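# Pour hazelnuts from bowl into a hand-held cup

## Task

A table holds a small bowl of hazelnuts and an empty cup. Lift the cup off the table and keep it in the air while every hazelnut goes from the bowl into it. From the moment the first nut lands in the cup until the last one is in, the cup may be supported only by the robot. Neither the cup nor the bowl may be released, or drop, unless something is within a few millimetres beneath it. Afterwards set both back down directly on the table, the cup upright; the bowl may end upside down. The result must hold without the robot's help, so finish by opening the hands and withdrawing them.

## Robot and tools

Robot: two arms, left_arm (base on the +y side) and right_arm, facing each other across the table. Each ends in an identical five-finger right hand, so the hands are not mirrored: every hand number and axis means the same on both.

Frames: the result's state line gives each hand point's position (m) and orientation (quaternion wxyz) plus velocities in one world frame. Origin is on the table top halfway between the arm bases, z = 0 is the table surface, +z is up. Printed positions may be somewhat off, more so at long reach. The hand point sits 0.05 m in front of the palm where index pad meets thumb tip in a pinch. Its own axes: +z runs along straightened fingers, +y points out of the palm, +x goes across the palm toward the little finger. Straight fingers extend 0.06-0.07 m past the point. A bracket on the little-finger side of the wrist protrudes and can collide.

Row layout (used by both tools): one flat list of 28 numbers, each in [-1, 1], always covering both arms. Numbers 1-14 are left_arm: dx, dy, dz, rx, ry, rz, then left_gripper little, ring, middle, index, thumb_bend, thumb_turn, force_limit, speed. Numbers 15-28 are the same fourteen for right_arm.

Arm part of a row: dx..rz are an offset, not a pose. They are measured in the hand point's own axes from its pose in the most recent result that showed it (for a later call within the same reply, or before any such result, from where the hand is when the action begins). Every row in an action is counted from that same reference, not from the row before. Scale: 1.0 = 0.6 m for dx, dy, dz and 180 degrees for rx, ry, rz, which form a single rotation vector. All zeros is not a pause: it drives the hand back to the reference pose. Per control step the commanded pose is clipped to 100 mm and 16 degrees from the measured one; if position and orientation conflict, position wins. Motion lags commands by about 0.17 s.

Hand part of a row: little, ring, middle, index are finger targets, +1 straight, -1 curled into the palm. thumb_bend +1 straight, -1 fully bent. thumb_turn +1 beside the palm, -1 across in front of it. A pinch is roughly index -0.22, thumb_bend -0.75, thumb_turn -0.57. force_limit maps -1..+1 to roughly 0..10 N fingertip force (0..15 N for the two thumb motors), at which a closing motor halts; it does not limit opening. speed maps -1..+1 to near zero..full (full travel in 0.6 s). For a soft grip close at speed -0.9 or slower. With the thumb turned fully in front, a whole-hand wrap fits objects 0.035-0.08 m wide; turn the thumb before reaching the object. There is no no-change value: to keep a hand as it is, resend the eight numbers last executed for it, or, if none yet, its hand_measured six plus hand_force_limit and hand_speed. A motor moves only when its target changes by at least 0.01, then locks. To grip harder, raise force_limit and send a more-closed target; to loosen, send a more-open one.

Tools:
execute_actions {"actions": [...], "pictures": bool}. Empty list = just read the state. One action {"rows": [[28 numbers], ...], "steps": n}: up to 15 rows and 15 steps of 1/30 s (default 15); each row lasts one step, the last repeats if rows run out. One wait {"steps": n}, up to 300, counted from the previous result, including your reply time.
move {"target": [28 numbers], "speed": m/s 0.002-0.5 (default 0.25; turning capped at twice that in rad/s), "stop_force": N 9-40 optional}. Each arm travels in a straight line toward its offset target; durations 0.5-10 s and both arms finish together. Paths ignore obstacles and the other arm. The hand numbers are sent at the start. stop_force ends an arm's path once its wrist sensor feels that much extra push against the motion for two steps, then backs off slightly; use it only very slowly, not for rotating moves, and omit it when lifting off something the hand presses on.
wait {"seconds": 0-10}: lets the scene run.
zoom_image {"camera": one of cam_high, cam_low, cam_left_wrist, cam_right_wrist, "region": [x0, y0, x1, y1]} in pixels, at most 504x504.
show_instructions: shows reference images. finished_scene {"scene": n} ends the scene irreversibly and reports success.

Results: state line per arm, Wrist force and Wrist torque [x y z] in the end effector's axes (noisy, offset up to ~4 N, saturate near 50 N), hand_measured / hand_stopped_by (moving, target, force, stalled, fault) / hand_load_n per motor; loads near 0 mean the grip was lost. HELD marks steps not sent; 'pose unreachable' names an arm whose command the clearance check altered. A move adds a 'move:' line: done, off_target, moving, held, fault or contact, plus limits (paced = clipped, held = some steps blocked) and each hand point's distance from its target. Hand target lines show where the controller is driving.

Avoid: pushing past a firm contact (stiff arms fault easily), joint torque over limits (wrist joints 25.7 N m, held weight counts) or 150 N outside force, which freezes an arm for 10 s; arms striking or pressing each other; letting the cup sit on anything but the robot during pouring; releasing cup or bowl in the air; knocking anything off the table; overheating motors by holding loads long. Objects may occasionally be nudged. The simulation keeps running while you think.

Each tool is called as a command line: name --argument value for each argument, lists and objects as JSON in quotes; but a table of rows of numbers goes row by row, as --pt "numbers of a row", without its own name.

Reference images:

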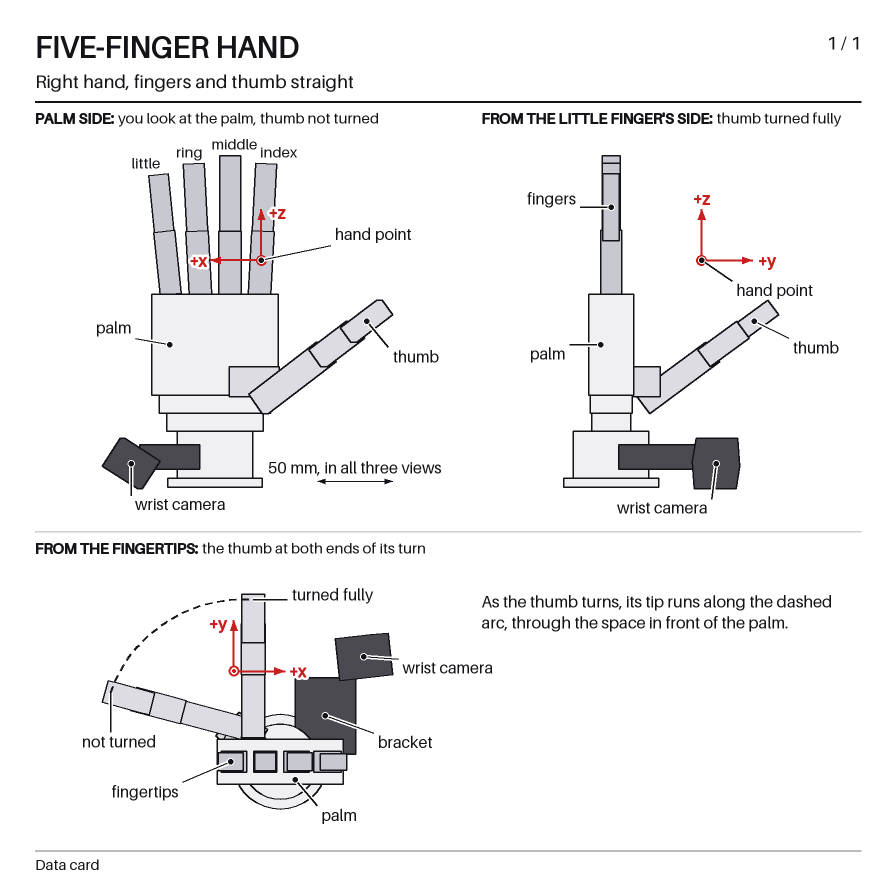

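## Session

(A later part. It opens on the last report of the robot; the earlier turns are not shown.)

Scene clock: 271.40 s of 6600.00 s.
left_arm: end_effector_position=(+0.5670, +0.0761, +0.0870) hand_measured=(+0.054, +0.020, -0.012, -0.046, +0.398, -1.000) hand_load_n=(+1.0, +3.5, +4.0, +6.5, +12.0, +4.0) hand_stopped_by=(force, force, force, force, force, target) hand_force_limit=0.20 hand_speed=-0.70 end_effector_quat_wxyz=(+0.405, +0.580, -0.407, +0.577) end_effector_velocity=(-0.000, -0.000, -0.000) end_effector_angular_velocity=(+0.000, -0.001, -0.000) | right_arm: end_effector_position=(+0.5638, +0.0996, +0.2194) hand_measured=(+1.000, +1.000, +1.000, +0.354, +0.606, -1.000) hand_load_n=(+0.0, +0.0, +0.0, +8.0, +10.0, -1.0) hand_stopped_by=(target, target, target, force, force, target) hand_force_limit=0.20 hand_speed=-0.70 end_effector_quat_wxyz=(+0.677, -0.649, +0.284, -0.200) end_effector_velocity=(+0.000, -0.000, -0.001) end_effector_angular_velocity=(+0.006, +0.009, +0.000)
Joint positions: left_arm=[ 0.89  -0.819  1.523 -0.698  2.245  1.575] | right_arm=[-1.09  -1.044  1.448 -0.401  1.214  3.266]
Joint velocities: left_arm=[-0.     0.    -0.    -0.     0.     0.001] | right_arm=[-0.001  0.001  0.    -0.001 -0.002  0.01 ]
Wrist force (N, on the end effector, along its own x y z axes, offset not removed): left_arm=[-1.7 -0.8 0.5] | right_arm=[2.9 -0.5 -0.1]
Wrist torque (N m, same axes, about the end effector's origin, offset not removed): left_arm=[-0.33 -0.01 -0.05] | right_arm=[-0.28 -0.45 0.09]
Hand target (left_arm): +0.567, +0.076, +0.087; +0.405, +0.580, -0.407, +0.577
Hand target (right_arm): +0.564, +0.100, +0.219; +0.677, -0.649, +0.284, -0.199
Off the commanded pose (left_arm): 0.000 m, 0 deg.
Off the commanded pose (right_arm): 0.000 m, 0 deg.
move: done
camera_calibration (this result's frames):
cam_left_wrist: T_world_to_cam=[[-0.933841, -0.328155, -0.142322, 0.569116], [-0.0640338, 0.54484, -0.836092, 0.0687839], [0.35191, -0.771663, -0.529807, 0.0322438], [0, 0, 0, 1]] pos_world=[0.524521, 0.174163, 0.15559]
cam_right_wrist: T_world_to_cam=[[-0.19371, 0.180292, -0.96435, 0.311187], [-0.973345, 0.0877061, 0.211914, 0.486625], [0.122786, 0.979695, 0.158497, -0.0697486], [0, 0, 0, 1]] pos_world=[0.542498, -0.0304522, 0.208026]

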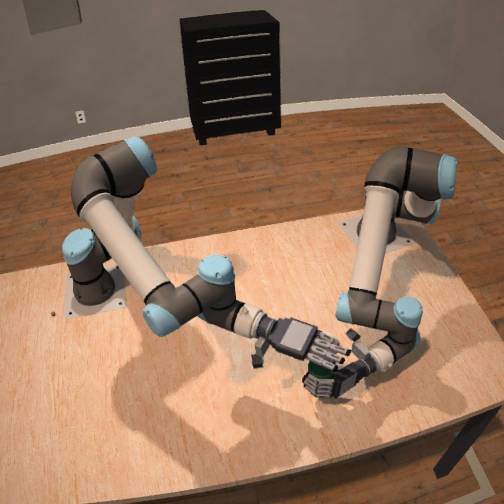

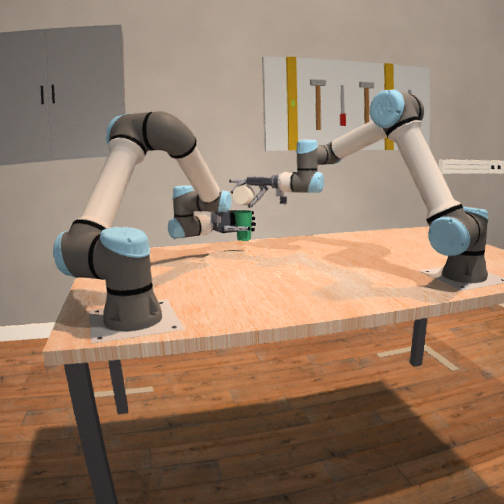

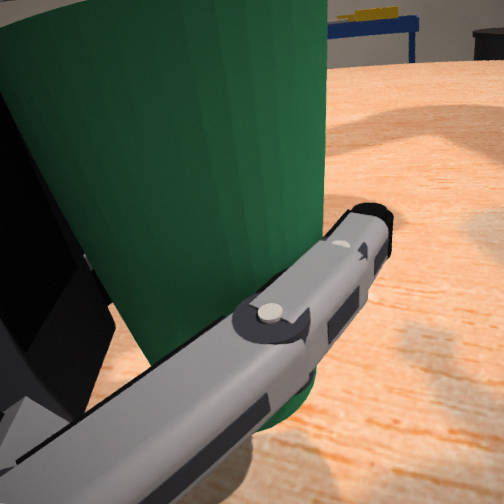

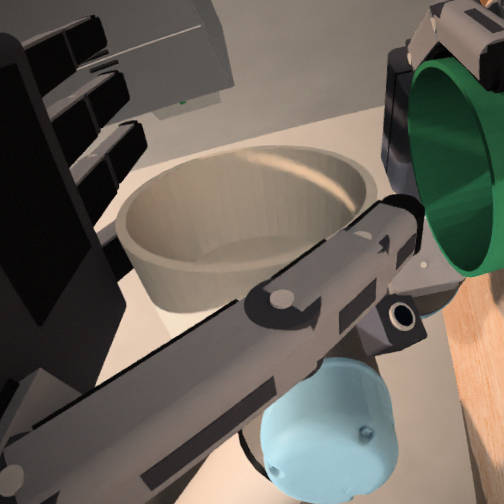

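move --target '[0,0,0,0,0,0,-1,-1,-1,-1,-0.5,-1,0.2,-0.7,0,-0.07,-0.25,0,0,-0.55,1,1,1,-1,-0.5,-1,0.2,-0.7]' --speed 0.15

zoom_image --camera "cam_high" --region '[270, 330, 370, 410]'

Scene clock: 286.10 s of 6600.00 s.
left_arm: end_effector_position=(+0.5670, +0.0761, +0.0870) hand_measured=(+0.054, +0.020, -0.012, -0.046, +0.398, -1.000) hand_load_n=(+1.0, +3.5, +4.0, +6.5, +12.0, +4.0) hand_stopped_by=(force, force, force, force, force, target) hand_force_limit=0.20 hand_speed=-0.70 end_effector_quat_wxyz=(+0.405, +0.580, -0.407, +0.577) end_effector_velocity=(+0.000, +0.000, +0.001) end_effector_angular_velocity=(+0.000, -0.004, -0.000) | right_arm: end_effector_position=(+0.4715, -0.0186, +0.2612) hand_measured=(+1.000, +1.000, +1.000, +0.354, +0.606, -1.000) hand_load_n=(+0.0, +0.0, +0.0, +8.5, +10.0, +0.0) hand_stopped_by=(target, target, target, force, force, target) hand_force_limit=0.20 hand_speed=-0.70 end_effector_quat_wxyz=(-0.288, +0.638, +0.308, +0.644) end_effector_velocity=(-0.001, -0.001, +0.001) end_effector_angular_velocity=(-0.009, -0.013, -0.001)
Joint positions: left_arm=[ 0.89  -0.819  1.523 -0.698  2.245  1.575] | right_arm=[-1.003 -1.402  1.91  -0.505  1.301  1.54 ]
Joint velocities: left_arm=[ 0.    -0.001 -0.    -0.     0.001  0.003] | right_arm=[ 0.    -0.003  0.005 -0.003  0.001 -0.015]
Wrist force (N, on the end effector, along its own x y z axes, offset not removed): left_arm=[-3.4 -2.1 -0.1] | right_arm=[-1.3 -0.5 -2.2]
Wrist torque (N m, same axes, about the end effector's origin, offset not removed): left_arm=[-0.46 0.33 -0.29] | right_arm=[0.14 -0.11 -0.01]
Hand target (left_arm): +0.567, +0.076, +0.087; +0.405, +0.580, -0.407, +0.577
Hand target (right_arm): +0.471, -0.019, +0.261; -0.288, +0.637, +0.309, +0.645
Off the commanded pose (left_arm): 0.000 m, 0 deg.
Off the commanded pose (right_arm): 0.000 m, 0 deg.
move: done
camera_calibration (this result's frames):
cam_left_wrist: T_world_to_cam=[[-0.933841, -0.328155, -0.142322, 0.569116], [-0.0640337, 0.54484, -0.836092, 0.0687839], [0.35191, -0.771663, -0.529807, 0.0322437], [0, 0, 0, 1]] pos_world=[0.524521, 0.174163, 0.15559]
cam_right_wrist: T_world_to_cam=[[0.770491, -0.627527, -0.112043, -0.337365], [-0.426282, -0.376545, -0.822495, 0.40191], [0.473948, 0.681487, -0.557628, 0.0667738], [0, 0, 0, 1]] pos_world=[0.399616, -0.105874, 0.330004]

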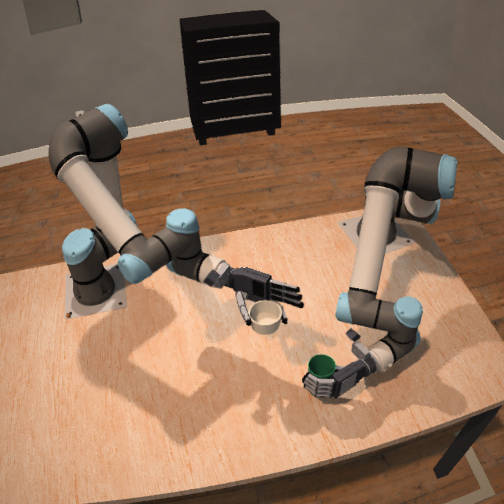

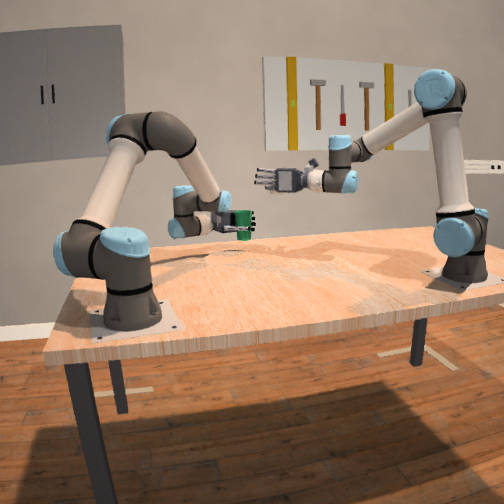

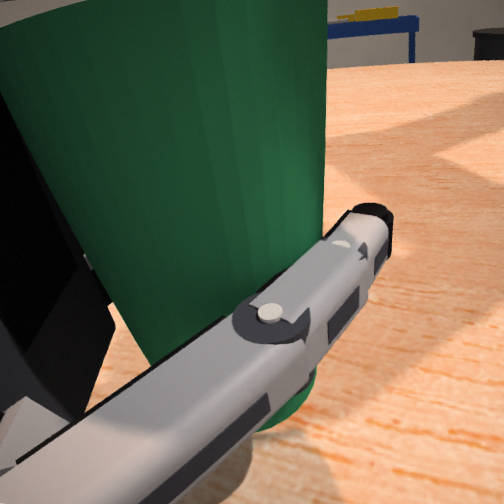

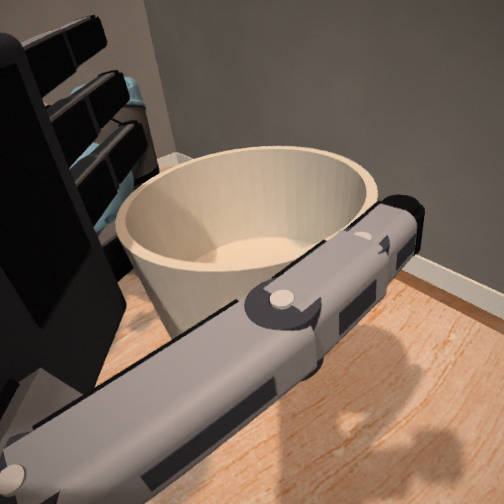

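Region (270, 330, 370, 410) of cam_high's 504x504 image, scaled by 5.040, with more detail than that image has; it fills the top 403 rows of this view, and the rest is white.

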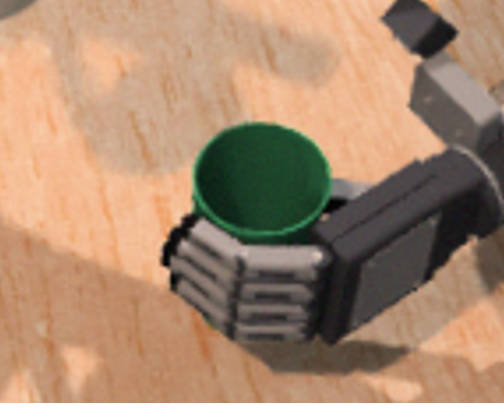

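move --target '[0,0,0,0,0,0,-1,-1,-1,-1,-0.5,-1,0.2,-0.7,-0.39,0,-0.13,0,0,0,1,1,1,-1,-0.5,-1,0.2,-0.7]' --speed 0.08

zoom_image --camera "cam_high" --region '[0, 250, 160, 370]'

Scene clock: 300.00 s of 6600.00 s.
left_arm: end_effector_position=(+0.5670, +0.0761, +0.0870) hand_measured=(+0.054, +0.020, -0.012, -0.046, +0.398, -1.000) hand_load_n=(+1.0, +3.5, +4.0, +6.5, +12.0, +4.0) hand_stopped_by=(force, force, force, force, force, target) hand_force_limit=0.20 hand_speed=-0.70 end_effector_quat_wxyz=(+0.405, +0.580, -0.407, +0.577) end_effector_velocity=(-0.000, -0.000, +0.000) end_effector_angular_velocity=(+0.000, -0.002, -0.000) | right_arm: end_effector_position=(+0.4263, -0.0828, +0.0279) hand_measured=(+1.000, +1.000, +1.000, +0.354, +0.606, -1.000) hand_load_n=(+0.0, +0.0, +0.0, +8.5, +10.0, +0.0) hand_stopped_by=(target, target, target, force, force, target) hand_force_limit=0.20 hand_speed=-0.70 end_effector_quat_wxyz=(-0.289, +0.638, +0.308, +0.644) end_effector_velocity=(-0.001, +0.000, -0.001) end_effector_angular_velocity=(+0.003, -0.002, +0.002)
Joint positions: left_arm=[ 0.89  -0.819  1.523 -0.698  2.245  1.575] | right_arm=[-1.085 -1.049  2.311 -1.258  1.219  1.54 ]
Joint velocities: left_arm=[-0.001 -0.    -0.    -0.    -0.     0.002] | right_arm=[-0.     0.006  0.002 -0.011 -0.003  0.001]
Wrist force (N, on the end effector, along its own x y z axes, offset not removed): left_arm=[-3.3 -0.4 0.1] | right_arm=[-0.8 1.3 -0.6]
Wrist torque (N m, same axes, about the end effector's origin, offset not removed): left_arm=[-0.22 0.29 -0.16] | right_arm=[0.18 -0.07 0.21]
Hand target (left_arm): +0.567, +0.076, +0.087; +0.405, +0.580, -0.407, +0.577
Hand target (right_arm): +0.426, -0.083, +0.028; -0.289, +0.638, +0.308, +0.644
Off the commanded pose (left_arm): 0.000 m, 0 deg.
Off the commanded pose (right_arm): 0.001 m, 0 deg.
After step 160, 5.00 s passed at rest.
move: done
camera_calibration (this result's frames):
cam_left_wrist: T_world_to_cam=[[-0.933841, -0.328155, -0.142322, 0.569116], [-0.0640337, 0.54484, -0.836092, 0.0687838], [0.35191, -0.771663, -0.529807, 0.0322437], [0, 0, 0, 1]] pos_world=[0.524521, 0.174163, 0.15559]
cam_right_wrist: T_world_to_cam=[[0.770456, -0.627546, -0.112177, -0.368933], [-0.426434, -0.376533, -0.822421, 0.166652], [0.473868, 0.681476, -0.557709, 0.00183988], [0, 0, 0, 1]] pos_world=[0.354441, -0.170026, 0.0966987]

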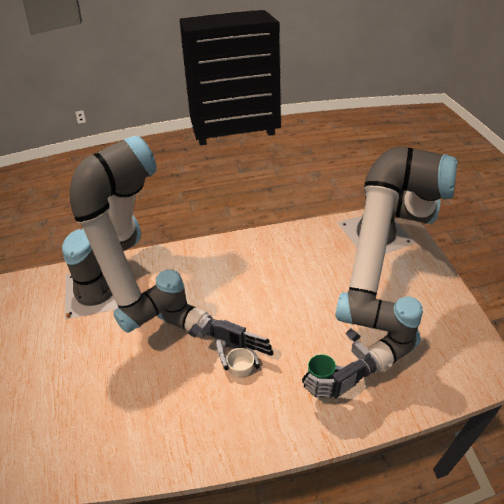

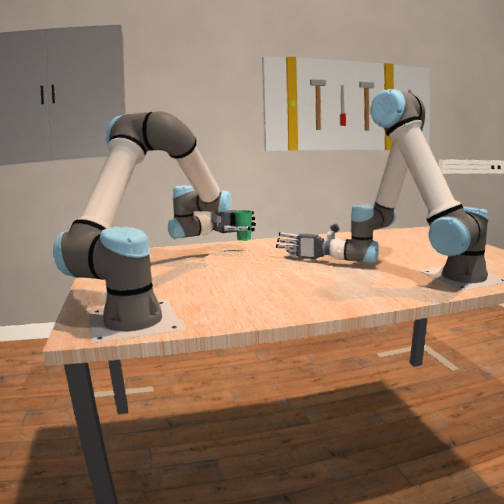

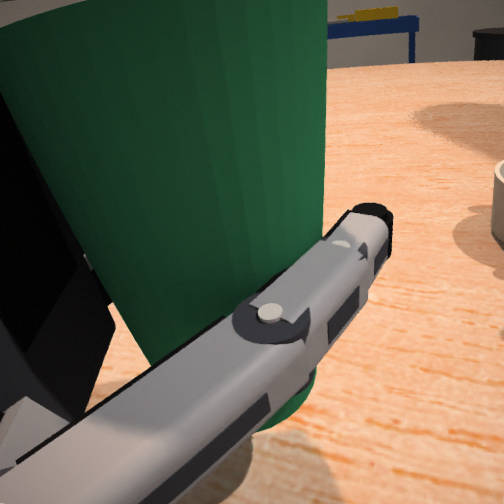

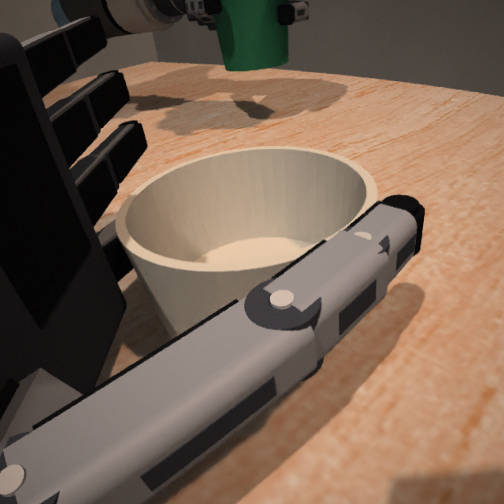

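Region (0, 250, 160, 370) of cam_high's 504x504 image, scaled by 3.150, with more detail than that image has; it fills the top 378 rows of this view, and the rest is white.

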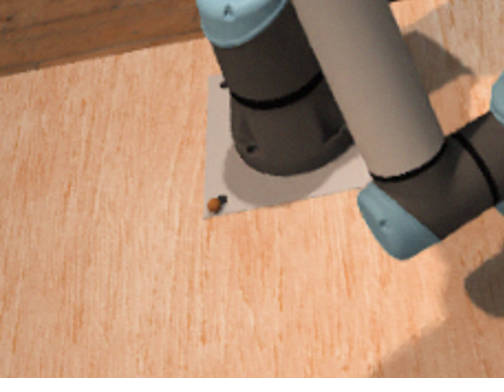

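move --target '[0,0,0,0,0,0,-1,-1,-1,-1,-0.5,-1,0.2,-0.7,-0.005,0,0,0,0,0,1,1,1,-1,-0.5,-1,0.2,-0.7]' --speed 0.01

move --target '[0,0,0,0,0,0,-1,-1,-1,-1,-0.5,-1,0.2,-0.7,0,0,0,0,0,0,1,1,1,1,1,-1,0.2,-0.5]'

move --target '[0,0,0,0,0,0,-1,-1,-1,-1,-0.5,-1,0.2,-0.7,0.3,0,-0.05,0,0,0,1,1,1,1,1,-1,0.2,-0.5]' --speed 0.1

Scene clock: 309.90 s of 6600.00 s.
left_arm: end_effector_position=(+0.5670, +0.0761, +0.0870) hand_measured=(+0.054, +0.020, -0.012, -0.046, +0.398, -1.000) hand_load_n=(+1.0, +3.5, +4.0, +6.5, +12.0, +4.0) hand_stopped_by=(force, force, force, force, force, target) hand_force_limit=0.20 hand_speed=-0.70 end_effector_quat_wxyz=(+0.405, +0.580, -0.407, +0.577) end_effector_velocity=(-0.001, -0.001, +0.001) end_effector_angular_velocity=(-0.000, -0.002, -0.002) | right_arm: end_effector_position=(+0.4263, -0.0829, +0.0250) hand_measured=(+1.000, +1.000, +1.000, +0.354, +0.606, -1.000) hand_load_n=(+0.0, +0.0, +0.0, +8.5, +10.0, +0.0) hand_stopped_by=(target, target, target, force, force, target) hand_force_limit=0.20 hand_speed=-0.70 end_effector_quat_wxyz=(-0.289, +0.638, +0.308, +0.644) end_effector_velocity=(+0.000, -0.000, -0.000) end_effector_angular_velocity=(+0.000, -0.002, -0.001)
Joint positions: left_arm=[ 0.89  -0.819  1.523 -0.698  2.245  1.575] | right_arm=[-1.085 -1.041  2.311 -1.267  1.219  1.54 ]
Joint velocities: left_arm=[-0.001 -0.001 -0.     0.     0.001  0.001] | right_arm=[-0.     0.002 -0.    -0.004  0.001 -0.001]
Wrist force (N, on the end effector, along its own x y z axes, offset not removed): left_arm=[-2.7 0.3 -0.4] | right_arm=[-0.6 -1.4 -1.1]
Wrist torque (N m, same axes, about the end effector's origin, offset not removed): left_arm=[-0.06 0.20 -0.12] | right_arm=[-0.15 -0.20 -0.06]
Hand target (left_arm): +0.567, +0.076, +0.087; +0.405, +0.580, -0.407, +0.577
Hand target (right_arm): +0.426, -0.083, +0.025; -0.289, +0.638, +0.308, +0.644
Off the commanded pose (left_arm): 0.000 m, 0 deg.
Off the commanded pose (right_arm): 0.000 m, 0 deg.
After step 90, 6.20 s passed at rest.
move: done
camera_calibration (this result's frames):
cam_left_wrist: T_world_to_cam=[[-0.933841, -0.328155, -0.142322, 0.569116], [-0.0640339, 0.54484, -0.836092, 0.0687839], [0.35191, -0.771663, -0.529807, 0.0322439], [0, 0, 0, 1]] pos_world=[0.524521, 0.174163, 0.15559]
cam_right_wrist: T_world_to_cam=[[0.770451, -0.627543, -0.112227, -0.369327], [-0.426475, -0.376519, -0.822406, 0.164328], [0.47384, 0.681486, -0.557721, 0.000283197], [0, 0, 0, 1]] pos_world=[0.354496, -0.170089, 0.0938538]

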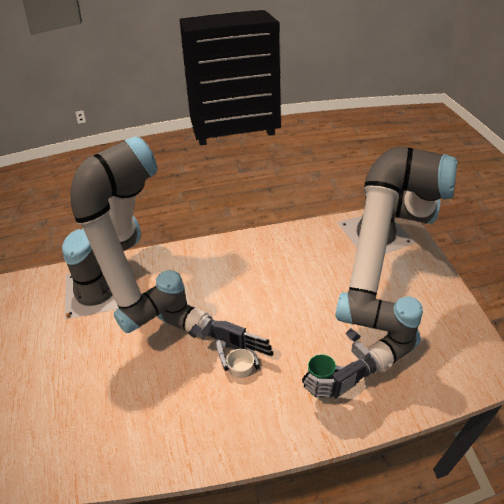

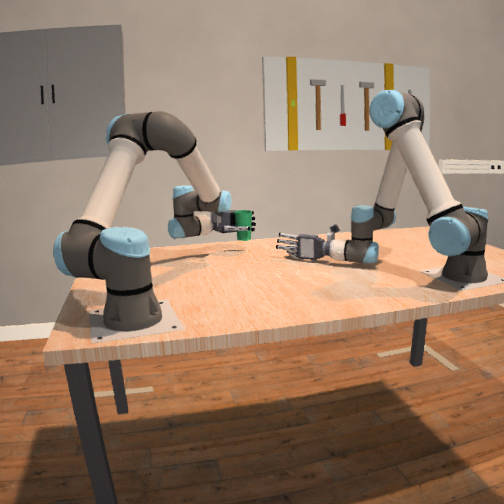

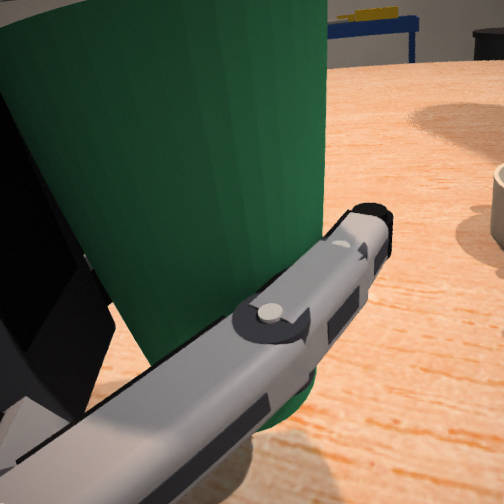

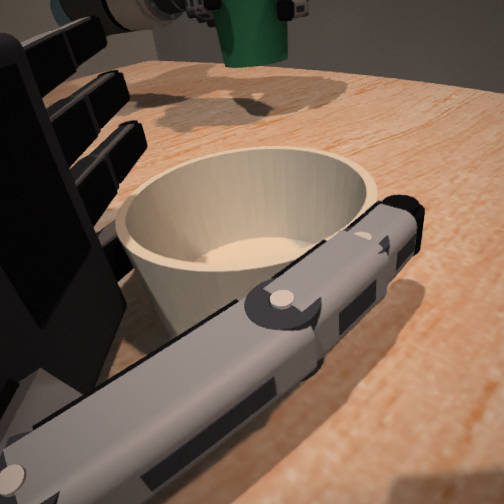

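Scene clock: 310.97 s of 6600.00 s.
left_arm: end_effector_position=(+0.5670, +0.0761, +0.0870) hand_measured=(+0.054, +0.020, -0.012, -0.046, +0.398, -1.000) hand_load_n=(+1.0, +3.5, +4.0, +6.5, +12.0, +4.0) hand_stopped_by=(force, force, force, force, force, target) hand_force_limit=0.20 hand_speed=-0.70 end_effector_quat_wxyz=(+0.405, +0.580, -0.407, +0.577) end_effector_velocity=(-0.000, -0.000, -0.000) end_effector_angular_velocity=(-0.000, -0.001, -0.001) | right_arm: end_effector_position=(+0.4264, -0.0829, +0.0250) hand_measured=(+1.000, +1.000, +1.000, +1.000, +1.000, -1.000) hand_load_n=(+0.0, +0.0, +0.0, +0.0, +0.0, +0.0) hand_stopped_by=(target, target, target, target, target, target) hand_force_limit=0.20 hand_speed=-0.50 end_effector_quat_wxyz=(-0.289, +0.638, +0.308, +0.644) end_effector_velocity=(-0.000, +0.000, -0.000) end_effector_angular_velocity=(+0.000, +0.001, +0.001)
Joint positions: left_arm=[ 0.89  -0.819  1.523 -0.698  2.245  1.575] | right_arm=[-1.085 -1.041  2.311 -1.267  1.219  1.54 ]
Joint velocities: left_arm=[ 0.     0.    -0.    -0.     0.002  0.   ] | right_arm=[ 0.     0.001 -0.    -0.    -0.001  0.   ]
Wrist force (N, on the end effector, along its own x y z axes, offset not removed): left_arm=[-1.7 -1.4 -0.5] | right_arm=[0.1 1.4 -0.2]
Wrist torque (N m, same axes, about the end effector's origin, offset not removed): left_arm=[-0.34 0.06 -0.06] | right_arm=[0.27 -0.08 0.09]
Hand target (left_arm): +0.567, +0.076, +0.087; +0.405, +0.580, -0.407, +0.577
Hand target (right_arm): +0.426, -0.083, +0.025; -0.289, +0.638, +0.308, +0.644
Off the commanded pose (left_arm): 0.000 m, 0 deg.
Off the commanded pose (right_arm): 0.000 m, 0 deg.
move: done
camera_calibration (this result's frames):
cam_left_wrist: T_world_to_cam=[[-0.933841, -0.328155, -0.142322, 0.569116], [-0.0640335, 0.54484, -0.836092, 0.0687838], [0.35191, -0.771663, -0.529807, 0.0322437], [0, 0, 0, 1]] pos_world=[0.524521, 0.174163, 0.15559]
cam_right_wrist: T_world_to_cam=[[0.770452, -0.627543, -0.112225, -0.36933], [-0.426471, -0.376517, -0.822409, 0.16433], [0.473842, 0.681487, -0.557717, 0.000276181], [0, 0, 0, 1]] pos_world=[0.354502, -0.170086, 0.0938521]

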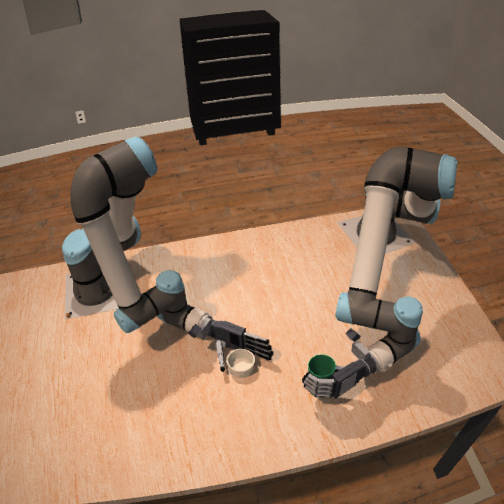

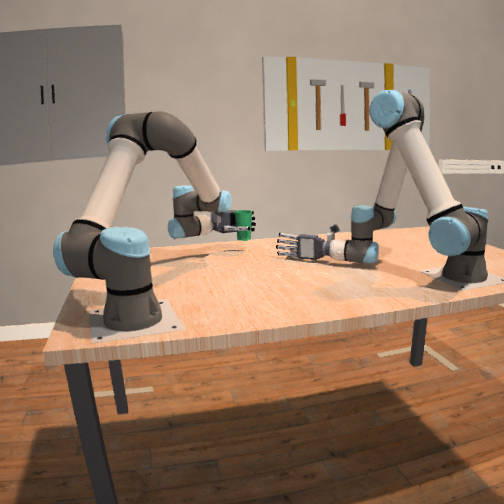

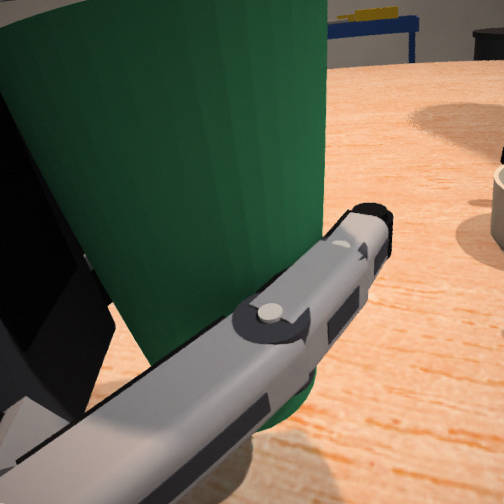

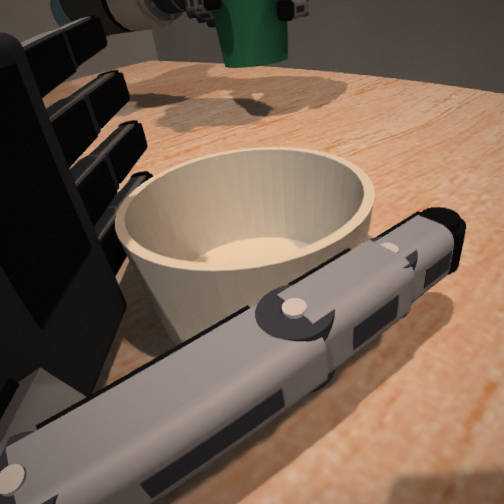

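Scene clock: 313.30 s of 6600.00 s.
left_arm: end_effector_position=(+0.5670, +0.0761, +0.0870) hand_measured=(+0.054, +0.020, -0.012, -0.046, +0.398, -1.000) hand_load_n=(+1.0, +3.5, +4.0, +6.5, +12.0, +4.0) hand_stopped_by=(force, force, force, force, force, target) hand_force_limit=0.20 hand_speed=-0.70 end_effector_quat_wxyz=(+0.405, +0.580, -0.407, +0.577) end_effector_velocity=(+0.001, +0.001, -0.001) end_effector_angular_velocity=(+0.001, +0.001, +0.003) | right_arm: end_effector_position=(+0.4033, -0.1023, +0.2045) hand_measured=(+1.000, +1.000, +1.000, +1.000, +1.000, -1.000) hand_load_n=(+0.0, +0.0, +0.0, +0.0, +0.0, +0.0) hand_stopped_by=(target, target, target, target, target, target) hand_force_limit=0.20 hand_speed=-0.50 end_effector_quat_wxyz=(-0.289, +0.638, +0.308, +0.644) end_effector_velocity=(-0.000, -0.001, +0.002) end_effector_angular_velocity=(-0.001, +0.001, -0.001)
Joint positions: left_arm=[ 0.89  -0.819  1.523 -0.698  2.245  1.575] | right_arm=[-1.103 -1.571  2.274 -0.7    1.201  1.54 ]
Joint velocities: left_arm=[ 0.001  0.001  0.     0.    -0.002 -0.   ] | right_arm=[-0.    -0.006 -0.003  0.011  0.001 -0.   ]
Wrist force (N, on the end effector, along its own x y z axes, offset not removed): left_arm=[-2.1 -1.5 -1.1] | right_arm=[2.1 0.9 -2.2]
Wrist torque (N m, same axes, about the end effector's origin, offset not removed): left_arm=[-0.29 0.21 -0.11] | right_arm=[0.36 -0.32 0.19]
Hand target (left_arm): +0.567, +0.076, +0.087; +0.405, +0.580, -0.407, +0.577
Hand target (right_arm): +0.403, -0.102, +0.205; -0.289, +0.638, +0.308, +0.644
Off the commanded pose (left_arm): 0.000 m, 0 deg.
Off the commanded pose (right_arm): 0.001 m, 0 deg.
move: done
camera_calibration (this result's frames):
cam_left_wrist: T_world_to_cam=[[-0.933841, -0.328155, -0.142322, 0.569116], [-0.0640337, 0.54484, -0.836092, 0.068784], [0.35191, -0.771663, -0.529807, 0.0322436], [0, 0, 0, 1]] pos_world=[0.524522, 0.174163, 0.155591]
cam_right_wrist: T_world_to_cam=[[0.770453, -0.627539, -0.112236, -0.343652], [-0.426403, -0.376406, -0.822495, 0.294754], [0.473901, 0.681552, -0.557588, 0.124475], [0, 0, 0, 1]] pos_world=[0.331462, -0.189544, 0.27327]

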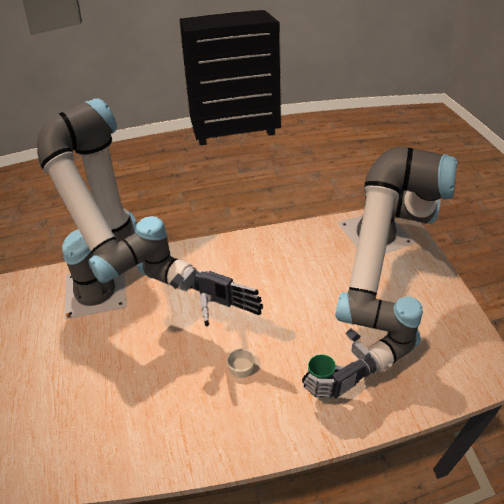

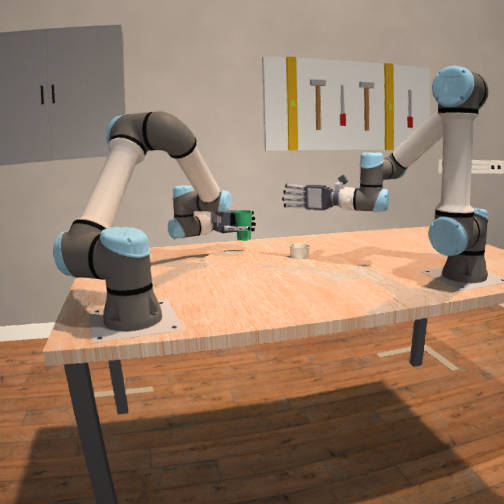

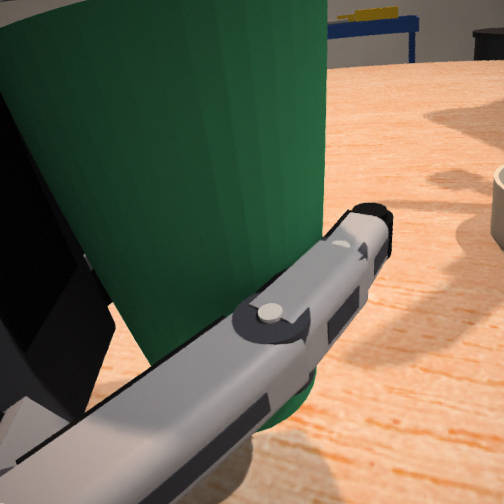

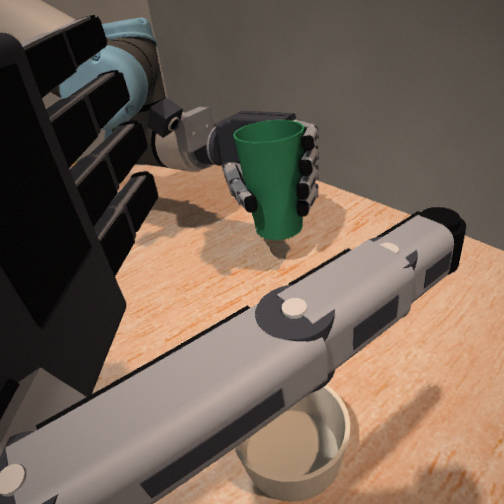

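move --target '[0,0,0,0,0,0,-1,-1,-1,-1,-0.5,-1,0.2,-0.7,0.17,0.41,-0.745,0,-0.5,0,-1,-1,-1,0.4,-0.4,-0.57,0.2,-0.5]' --speed 0.2

move --target '[0,0,0,0,0,0,-1,-1,-1,-1,-0.5,-1,0.2,-0.7,-0.15,-0.15,0.3,0.333,0,0,-1,-1,-1,0.4,-0.4,-0.57,0.2,-0.5]' --speed 0.15

Scene clock: 352.10 s of 6600.00 s.
left_arm: end_effector_position=(+0.5670, +0.0761, +0.0870) hand_measured=(+0.054, +0.020, -0.012, -0.046, +0.398, -1.000) hand_load_n=(+1.0, +3.5, +4.0, +6.5, +12.0, +4.0) hand_stopped_by=(force, force, force, force, force, target) hand_force_limit=0.20 hand_speed=-0.70 end_effector_quat_wxyz=(+0.405, +0.580, -0.407, +0.577) end_effector_velocity=(-0.000, +0.000, -0.001) end_effector_angular_velocity=(+0.001, +0.001, -0.001) | right_arm: end_effector_position=(+0.3019, -0.5997, +0.3144) hand_measured=(-1.000, -1.000, -1.000, +0.400, -0.400, -0.570) hand_load_n=(+0.0, +0.0, +0.0, +0.0, +0.0, +0.0) hand_stopped_by=(target, target, target, target, target, target) hand_force_limit=0.20 hand_speed=-0.50 end_effector_quat_wxyz=(+0.013, +0.906, +0.423, +0.005) end_effector_velocity=(-0.001, -0.002, +0.001) end_effector_angular_velocity=(-0.006, +0.003, +0.001)
Joint positions: left_arm=[ 0.89  -0.819  1.523 -0.698  2.245  1.575] | right_arm=[-2.179 -1.697  1.744  1.497  1.576  0.122]
Joint velocities: left_arm=[-0.     0.002 -0.    -0.     0.001  0.001] | right_arm=[-0.002  0.    -0.002  0.001  0.007 -0.003]
Wrist force (N, on the end effector, along its own x y z axes, offset not removed): left_arm=[-2.3 -0.5 -1.0] | right_arm=[1.4 -1.7 -0.9]
Wrist torque (N m, same axes, about the end effector's origin, offset not removed): left_arm=[-0.11 0.20 -0.16] | right_arm=[-0.21 -0.31 0.06]
Hand target (left_arm): +0.567, +0.076, +0.087; +0.405, +0.580, -0.407, +0.577
Hand target (right_arm): +0.302, -0.600, +0.314; +0.013, +0.906, +0.423, +0.004
Off the commanded pose (left_arm): 0.000 m, 0 deg.
Off the commanded pose (right_arm): 0.001 m, 0 deg.
After step 90, 31.27 s passed at rest.
move: done
camera_calibration (this result's frames):
cam_left_wrist: T_world_to_cam=[[-0.933841, -0.328155, -0.142322, 0.569116], [-0.0640338, 0.54484, -0.836092, 0.0687839], [0.35191, -0.771663, -0.529807, 0.0322438], [0, 0, 0, 1]] pos_world=[0.524522, 0.174163, 0.15559]
cam_right_wrist: T_world_to_cam=[[0.668673, -0.743476, 0.0109221, -0.642788], [-0.62064, -0.549986, 0.558857, -0.325073], [-0.409489, -0.380471, -0.829192, 0.288038], [0, 0, 0, 1]] pos_world=[0.346011, -0.547093, 0.427529]

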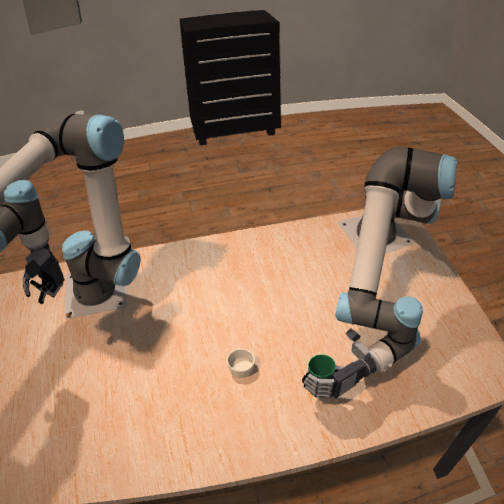

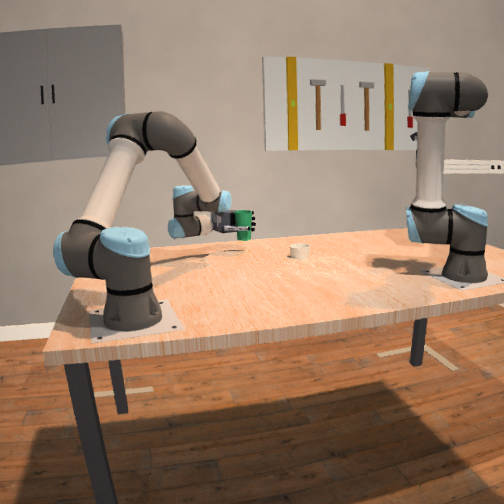

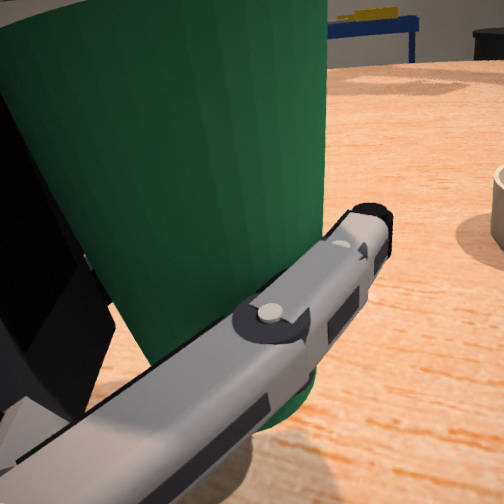

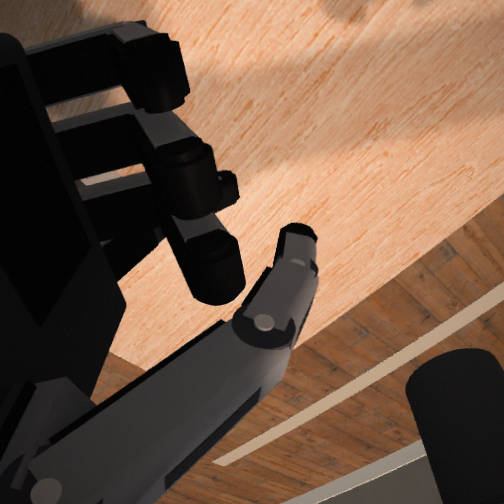

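Scene clock: 356.07 s of 6600.00 s.
left_arm: end_effector_position=(+0.5670, +0.0761, +0.0870) hand_measured=(+0.054, +0.020, -0.012, -0.046, +0.398, -1.000) hand_load_n=(+1.0, +3.5, +4.0, +6.5, +12.0, +4.0) hand_stopped_by=(force, force, force, force, force, target) hand_force_limit=0.20 hand_speed=-0.70 end_effector_quat_wxyz=(+0.405, +0.580, -0.407, +0.577) end_effector_velocity=(-0.000, -0.000, -0.001) end_effector_angular_velocity=(+0.001, +0.002, -0.000) | right_arm: end_effector_position=(+0.1794, -0.6142, +0.1328) hand_measured=(-1.000, -1.000, -1.000, +0.400, -0.400, -0.570) hand_load_n=(+0.0, +0.0, +0.0, +0.0, +0.0, +0.0) hand_stopped_by=(target, target, target, target, target, target) hand_force_limit=0.20 hand_speed=-0.50 end_effector_quat_wxyz=(-0.441, +0.791, +0.370, -0.206) end_effector_velocity=(-0.002, -0.001, -0.002) end_effector_angular_velocity=(+0.005, +0.008, -0.001)
Joint positions: left_arm=[ 0.89  -0.819  1.523 -0.698  2.245  1.575] | right_arm=[-2.466 -1.119  2.048  1.654  1.711 -0.087]
Joint velocities: left_arm=[-0.     0.001  0.     0.    -0.    -0.001] | right_arm=[-0.003  0.009  0.002 -0.002  0.004  0.001]
Wrist force (N, on the end effector, along its own x y z axes, offset not removed): left_arm=[-3.1 -0.6 -0.7] | right_arm=[2.2 -0.8 -1.7]
Wrist torque (N m, same axes, about the end effector's origin, offset not removed): left_arm=[-0.17 0.33 -0.08] | right_arm=[0.03 -0.37 0.15]
Hand target (left_arm): +0.567, +0.076, +0.087; +0.405, +0.580, -0.407, +0.577
Hand target (right_arm): +0.179, -0.614, +0.133; -0.442, +0.791, +0.370, -0.207
Off the commanded pose (left_arm): 0.000 m, 0 deg.
Off the commanded pose (right_arm): 0.001 m, 0 deg.
move: done
camera_calibration (this result's frames):
cam_left_wrist: T_world_to_cam=[[-0.933841, -0.328155, -0.142322, 0.569116], [-0.0640339, 0.54484, -0.836092, 0.0687839], [0.35191, -0.771663, -0.529807, 0.0322437], [0, 0, 0, 1]] pos_world=[0.524522, 0.174163, 0.15559]
cam_right_wrist: T_world_to_cam=[[0.297751, -0.432786, -0.850906, -0.197882], [-0.204479, -0.89956, 0.38598, -0.573941], [-0.932487, 0.0590669, -0.356341, 0.382787], [0, 0, 0, 1]] pos_world=[0.298504, -0.624545, 0.189553]

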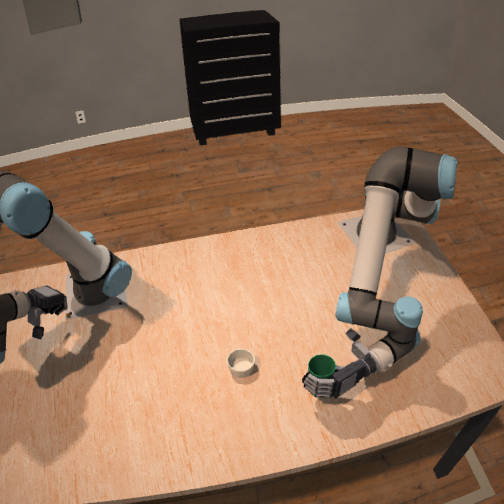

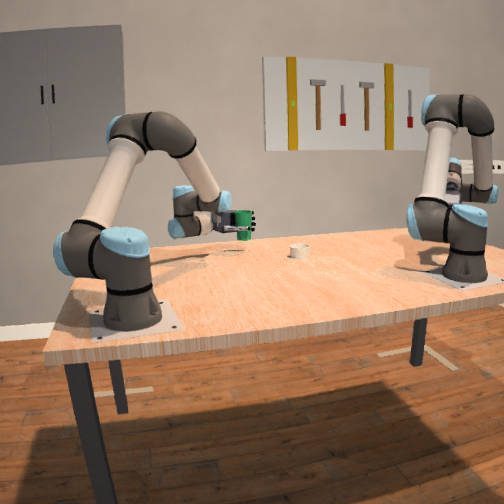

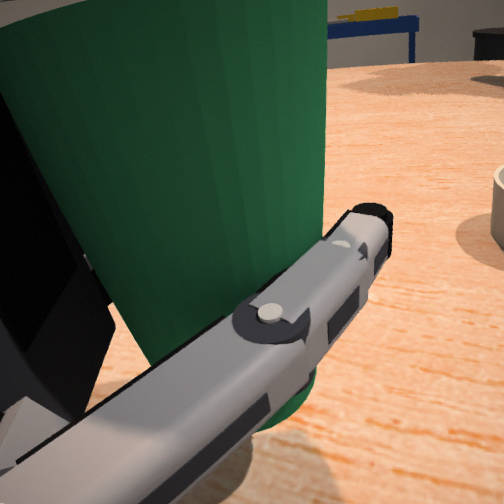

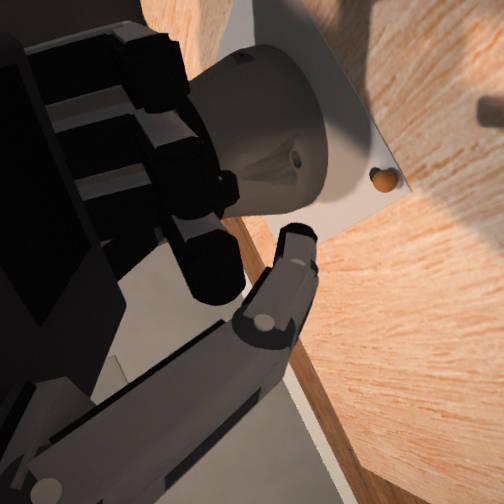

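move --target '[0,0,0,0,0,0,-1,-1,-1,-1,-0.5,-1,0.2,-0.7,-0.069,0.066,0.162,0,0,0,-1,-1,-1,0.4,-0.4,-0.57,0.2,-0.5]' --speed 0.08

zoom_image --camera "cam_high" --region '[0, 250, 160, 370]'

Scene clock: 369.37 s of 6600.00 s.
left_arm: end_effector_position=(+0.5670, +0.0761, +0.0870) hand_measured=(+0.054, +0.020, -0.012, -0.046, +0.398, -1.000) hand_load_n=(+1.0, +3.5, +4.0, +6.5, +12.0, +4.0) hand_stopped_by=(force, force, force, force, force, target) hand_force_limit=0.20 hand_speed=-0.70 end_effector_quat_wxyz=(+0.405, +0.580, -0.407, +0.577) end_effector_velocity=(+0.000, +0.000, +0.001) end_effector_angular_velocity=(-0.001, -0.001, +0.000) | right_arm: end_effector_position=(+0.1057, -0.6062, +0.0483) hand_measured=(-1.000, -1.000, -1.000, +0.400, -0.400, -0.570) hand_load_n=(+0.0, +0.0, +0.0, +0.0, +0.0, +0.0) hand_stopped_by=(target, target, target, target, target, target) hand_force_limit=0.20 hand_speed=-0.50 end_effector_quat_wxyz=(-0.442, +0.791, +0.370, -0.206) end_effector_velocity=(-0.002, +0.000, -0.002) end_effector_angular_velocity=(+0.001, +0.000, -0.001)
Joint positions: left_arm=[ 0.89  -0.819  1.523 -0.698  2.245  1.575] | right_arm=[-2.633 -1.002  2.259  1.306  1.851 -0.179]
Joint velocities: left_arm=[ 0.001 -0.002 -0.     0.     0.    -0.   ] | right_arm=[-0.005  0.006  0.004 -0.009  0.003 -0.003]
Wrist force (N, on the end effector, along its own x y z axes, offset not removed): left_arm=[-1.6 -1.1 0.3] | right_arm=[2.4 -0.2 1.0]
Wrist torque (N m, same axes, about the end effector's origin, offset not removed): left_arm=[-0.32 0.04 -0.09] | right_arm=[0.05 -0.47 0.13]
Hand target (left_arm): +0.567, +0.076, +0.087; +0.405, +0.580, -0.407, +0.577
Hand target (right_arm): +0.106, -0.606, +0.048; -0.442, +0.791, +0.370, -0.206
Off the commanded pose (left_arm): 0.000 m, 0 deg.
Off the commanded pose (right_arm): 0.000 m, 0 deg.
After step 90, 8.37 s passed at rest.
move: done
camera_calibration (this result's frames):
cam_left_wrist: T_world_to_cam=[[-0.933841, -0.328155, -0.142322, 0.569116], [-0.0640337, 0.54484, -0.836092, 0.0687839], [0.35191, -0.771663, -0.529807, 0.0322437], [0, 0, 0, 1]] pos_world=[0.524522, 0.174163, 0.15559]
cam_right_wrist: T_world_to_cam=[[0.29782, -0.432585, -0.850984, -0.244277], [-0.204525, -0.89965, 0.385746, -0.549232], [-0.932455, 0.0591644, -0.356408, 0.283524], [0, 0, 0, 1]] pos_world=[0.224793, -0.616562, 0.105038]

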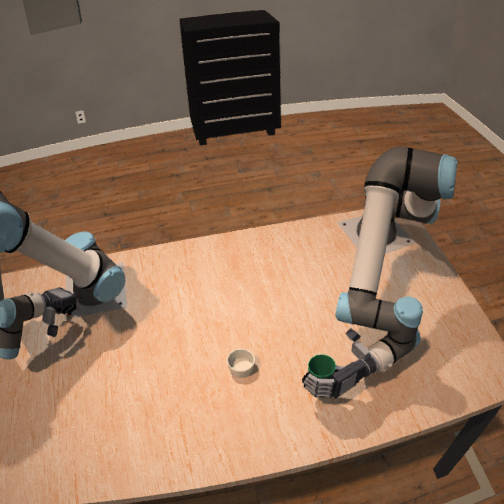

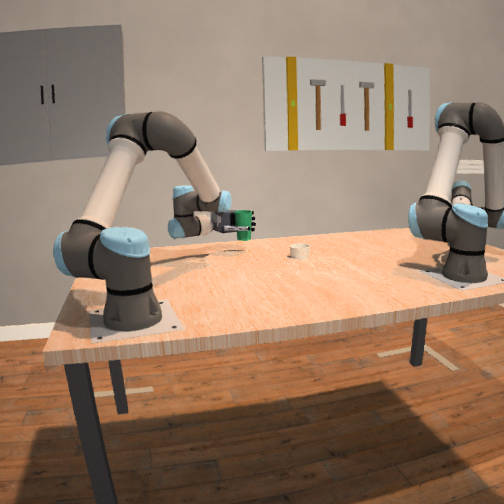

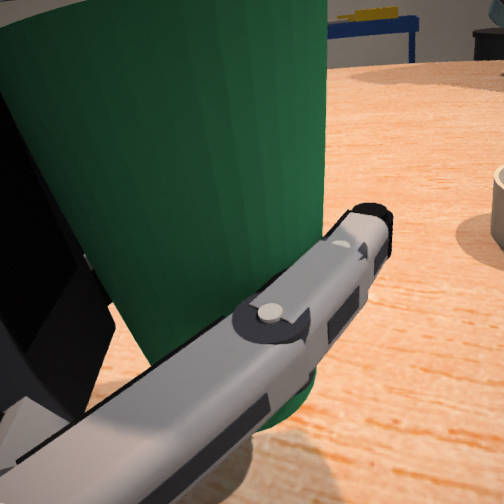

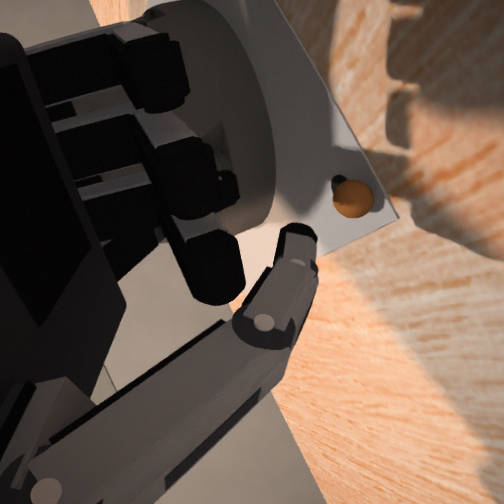

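Region (0, 250, 160, 370) of cam_high's 504x504 image, scaled by 3.150, with more detail than that image has; it fills the top 378 rows of this view, and the rest is white.

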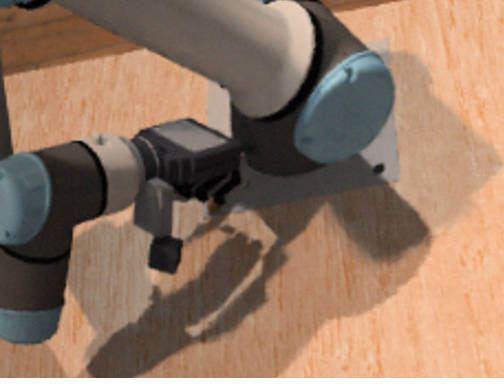

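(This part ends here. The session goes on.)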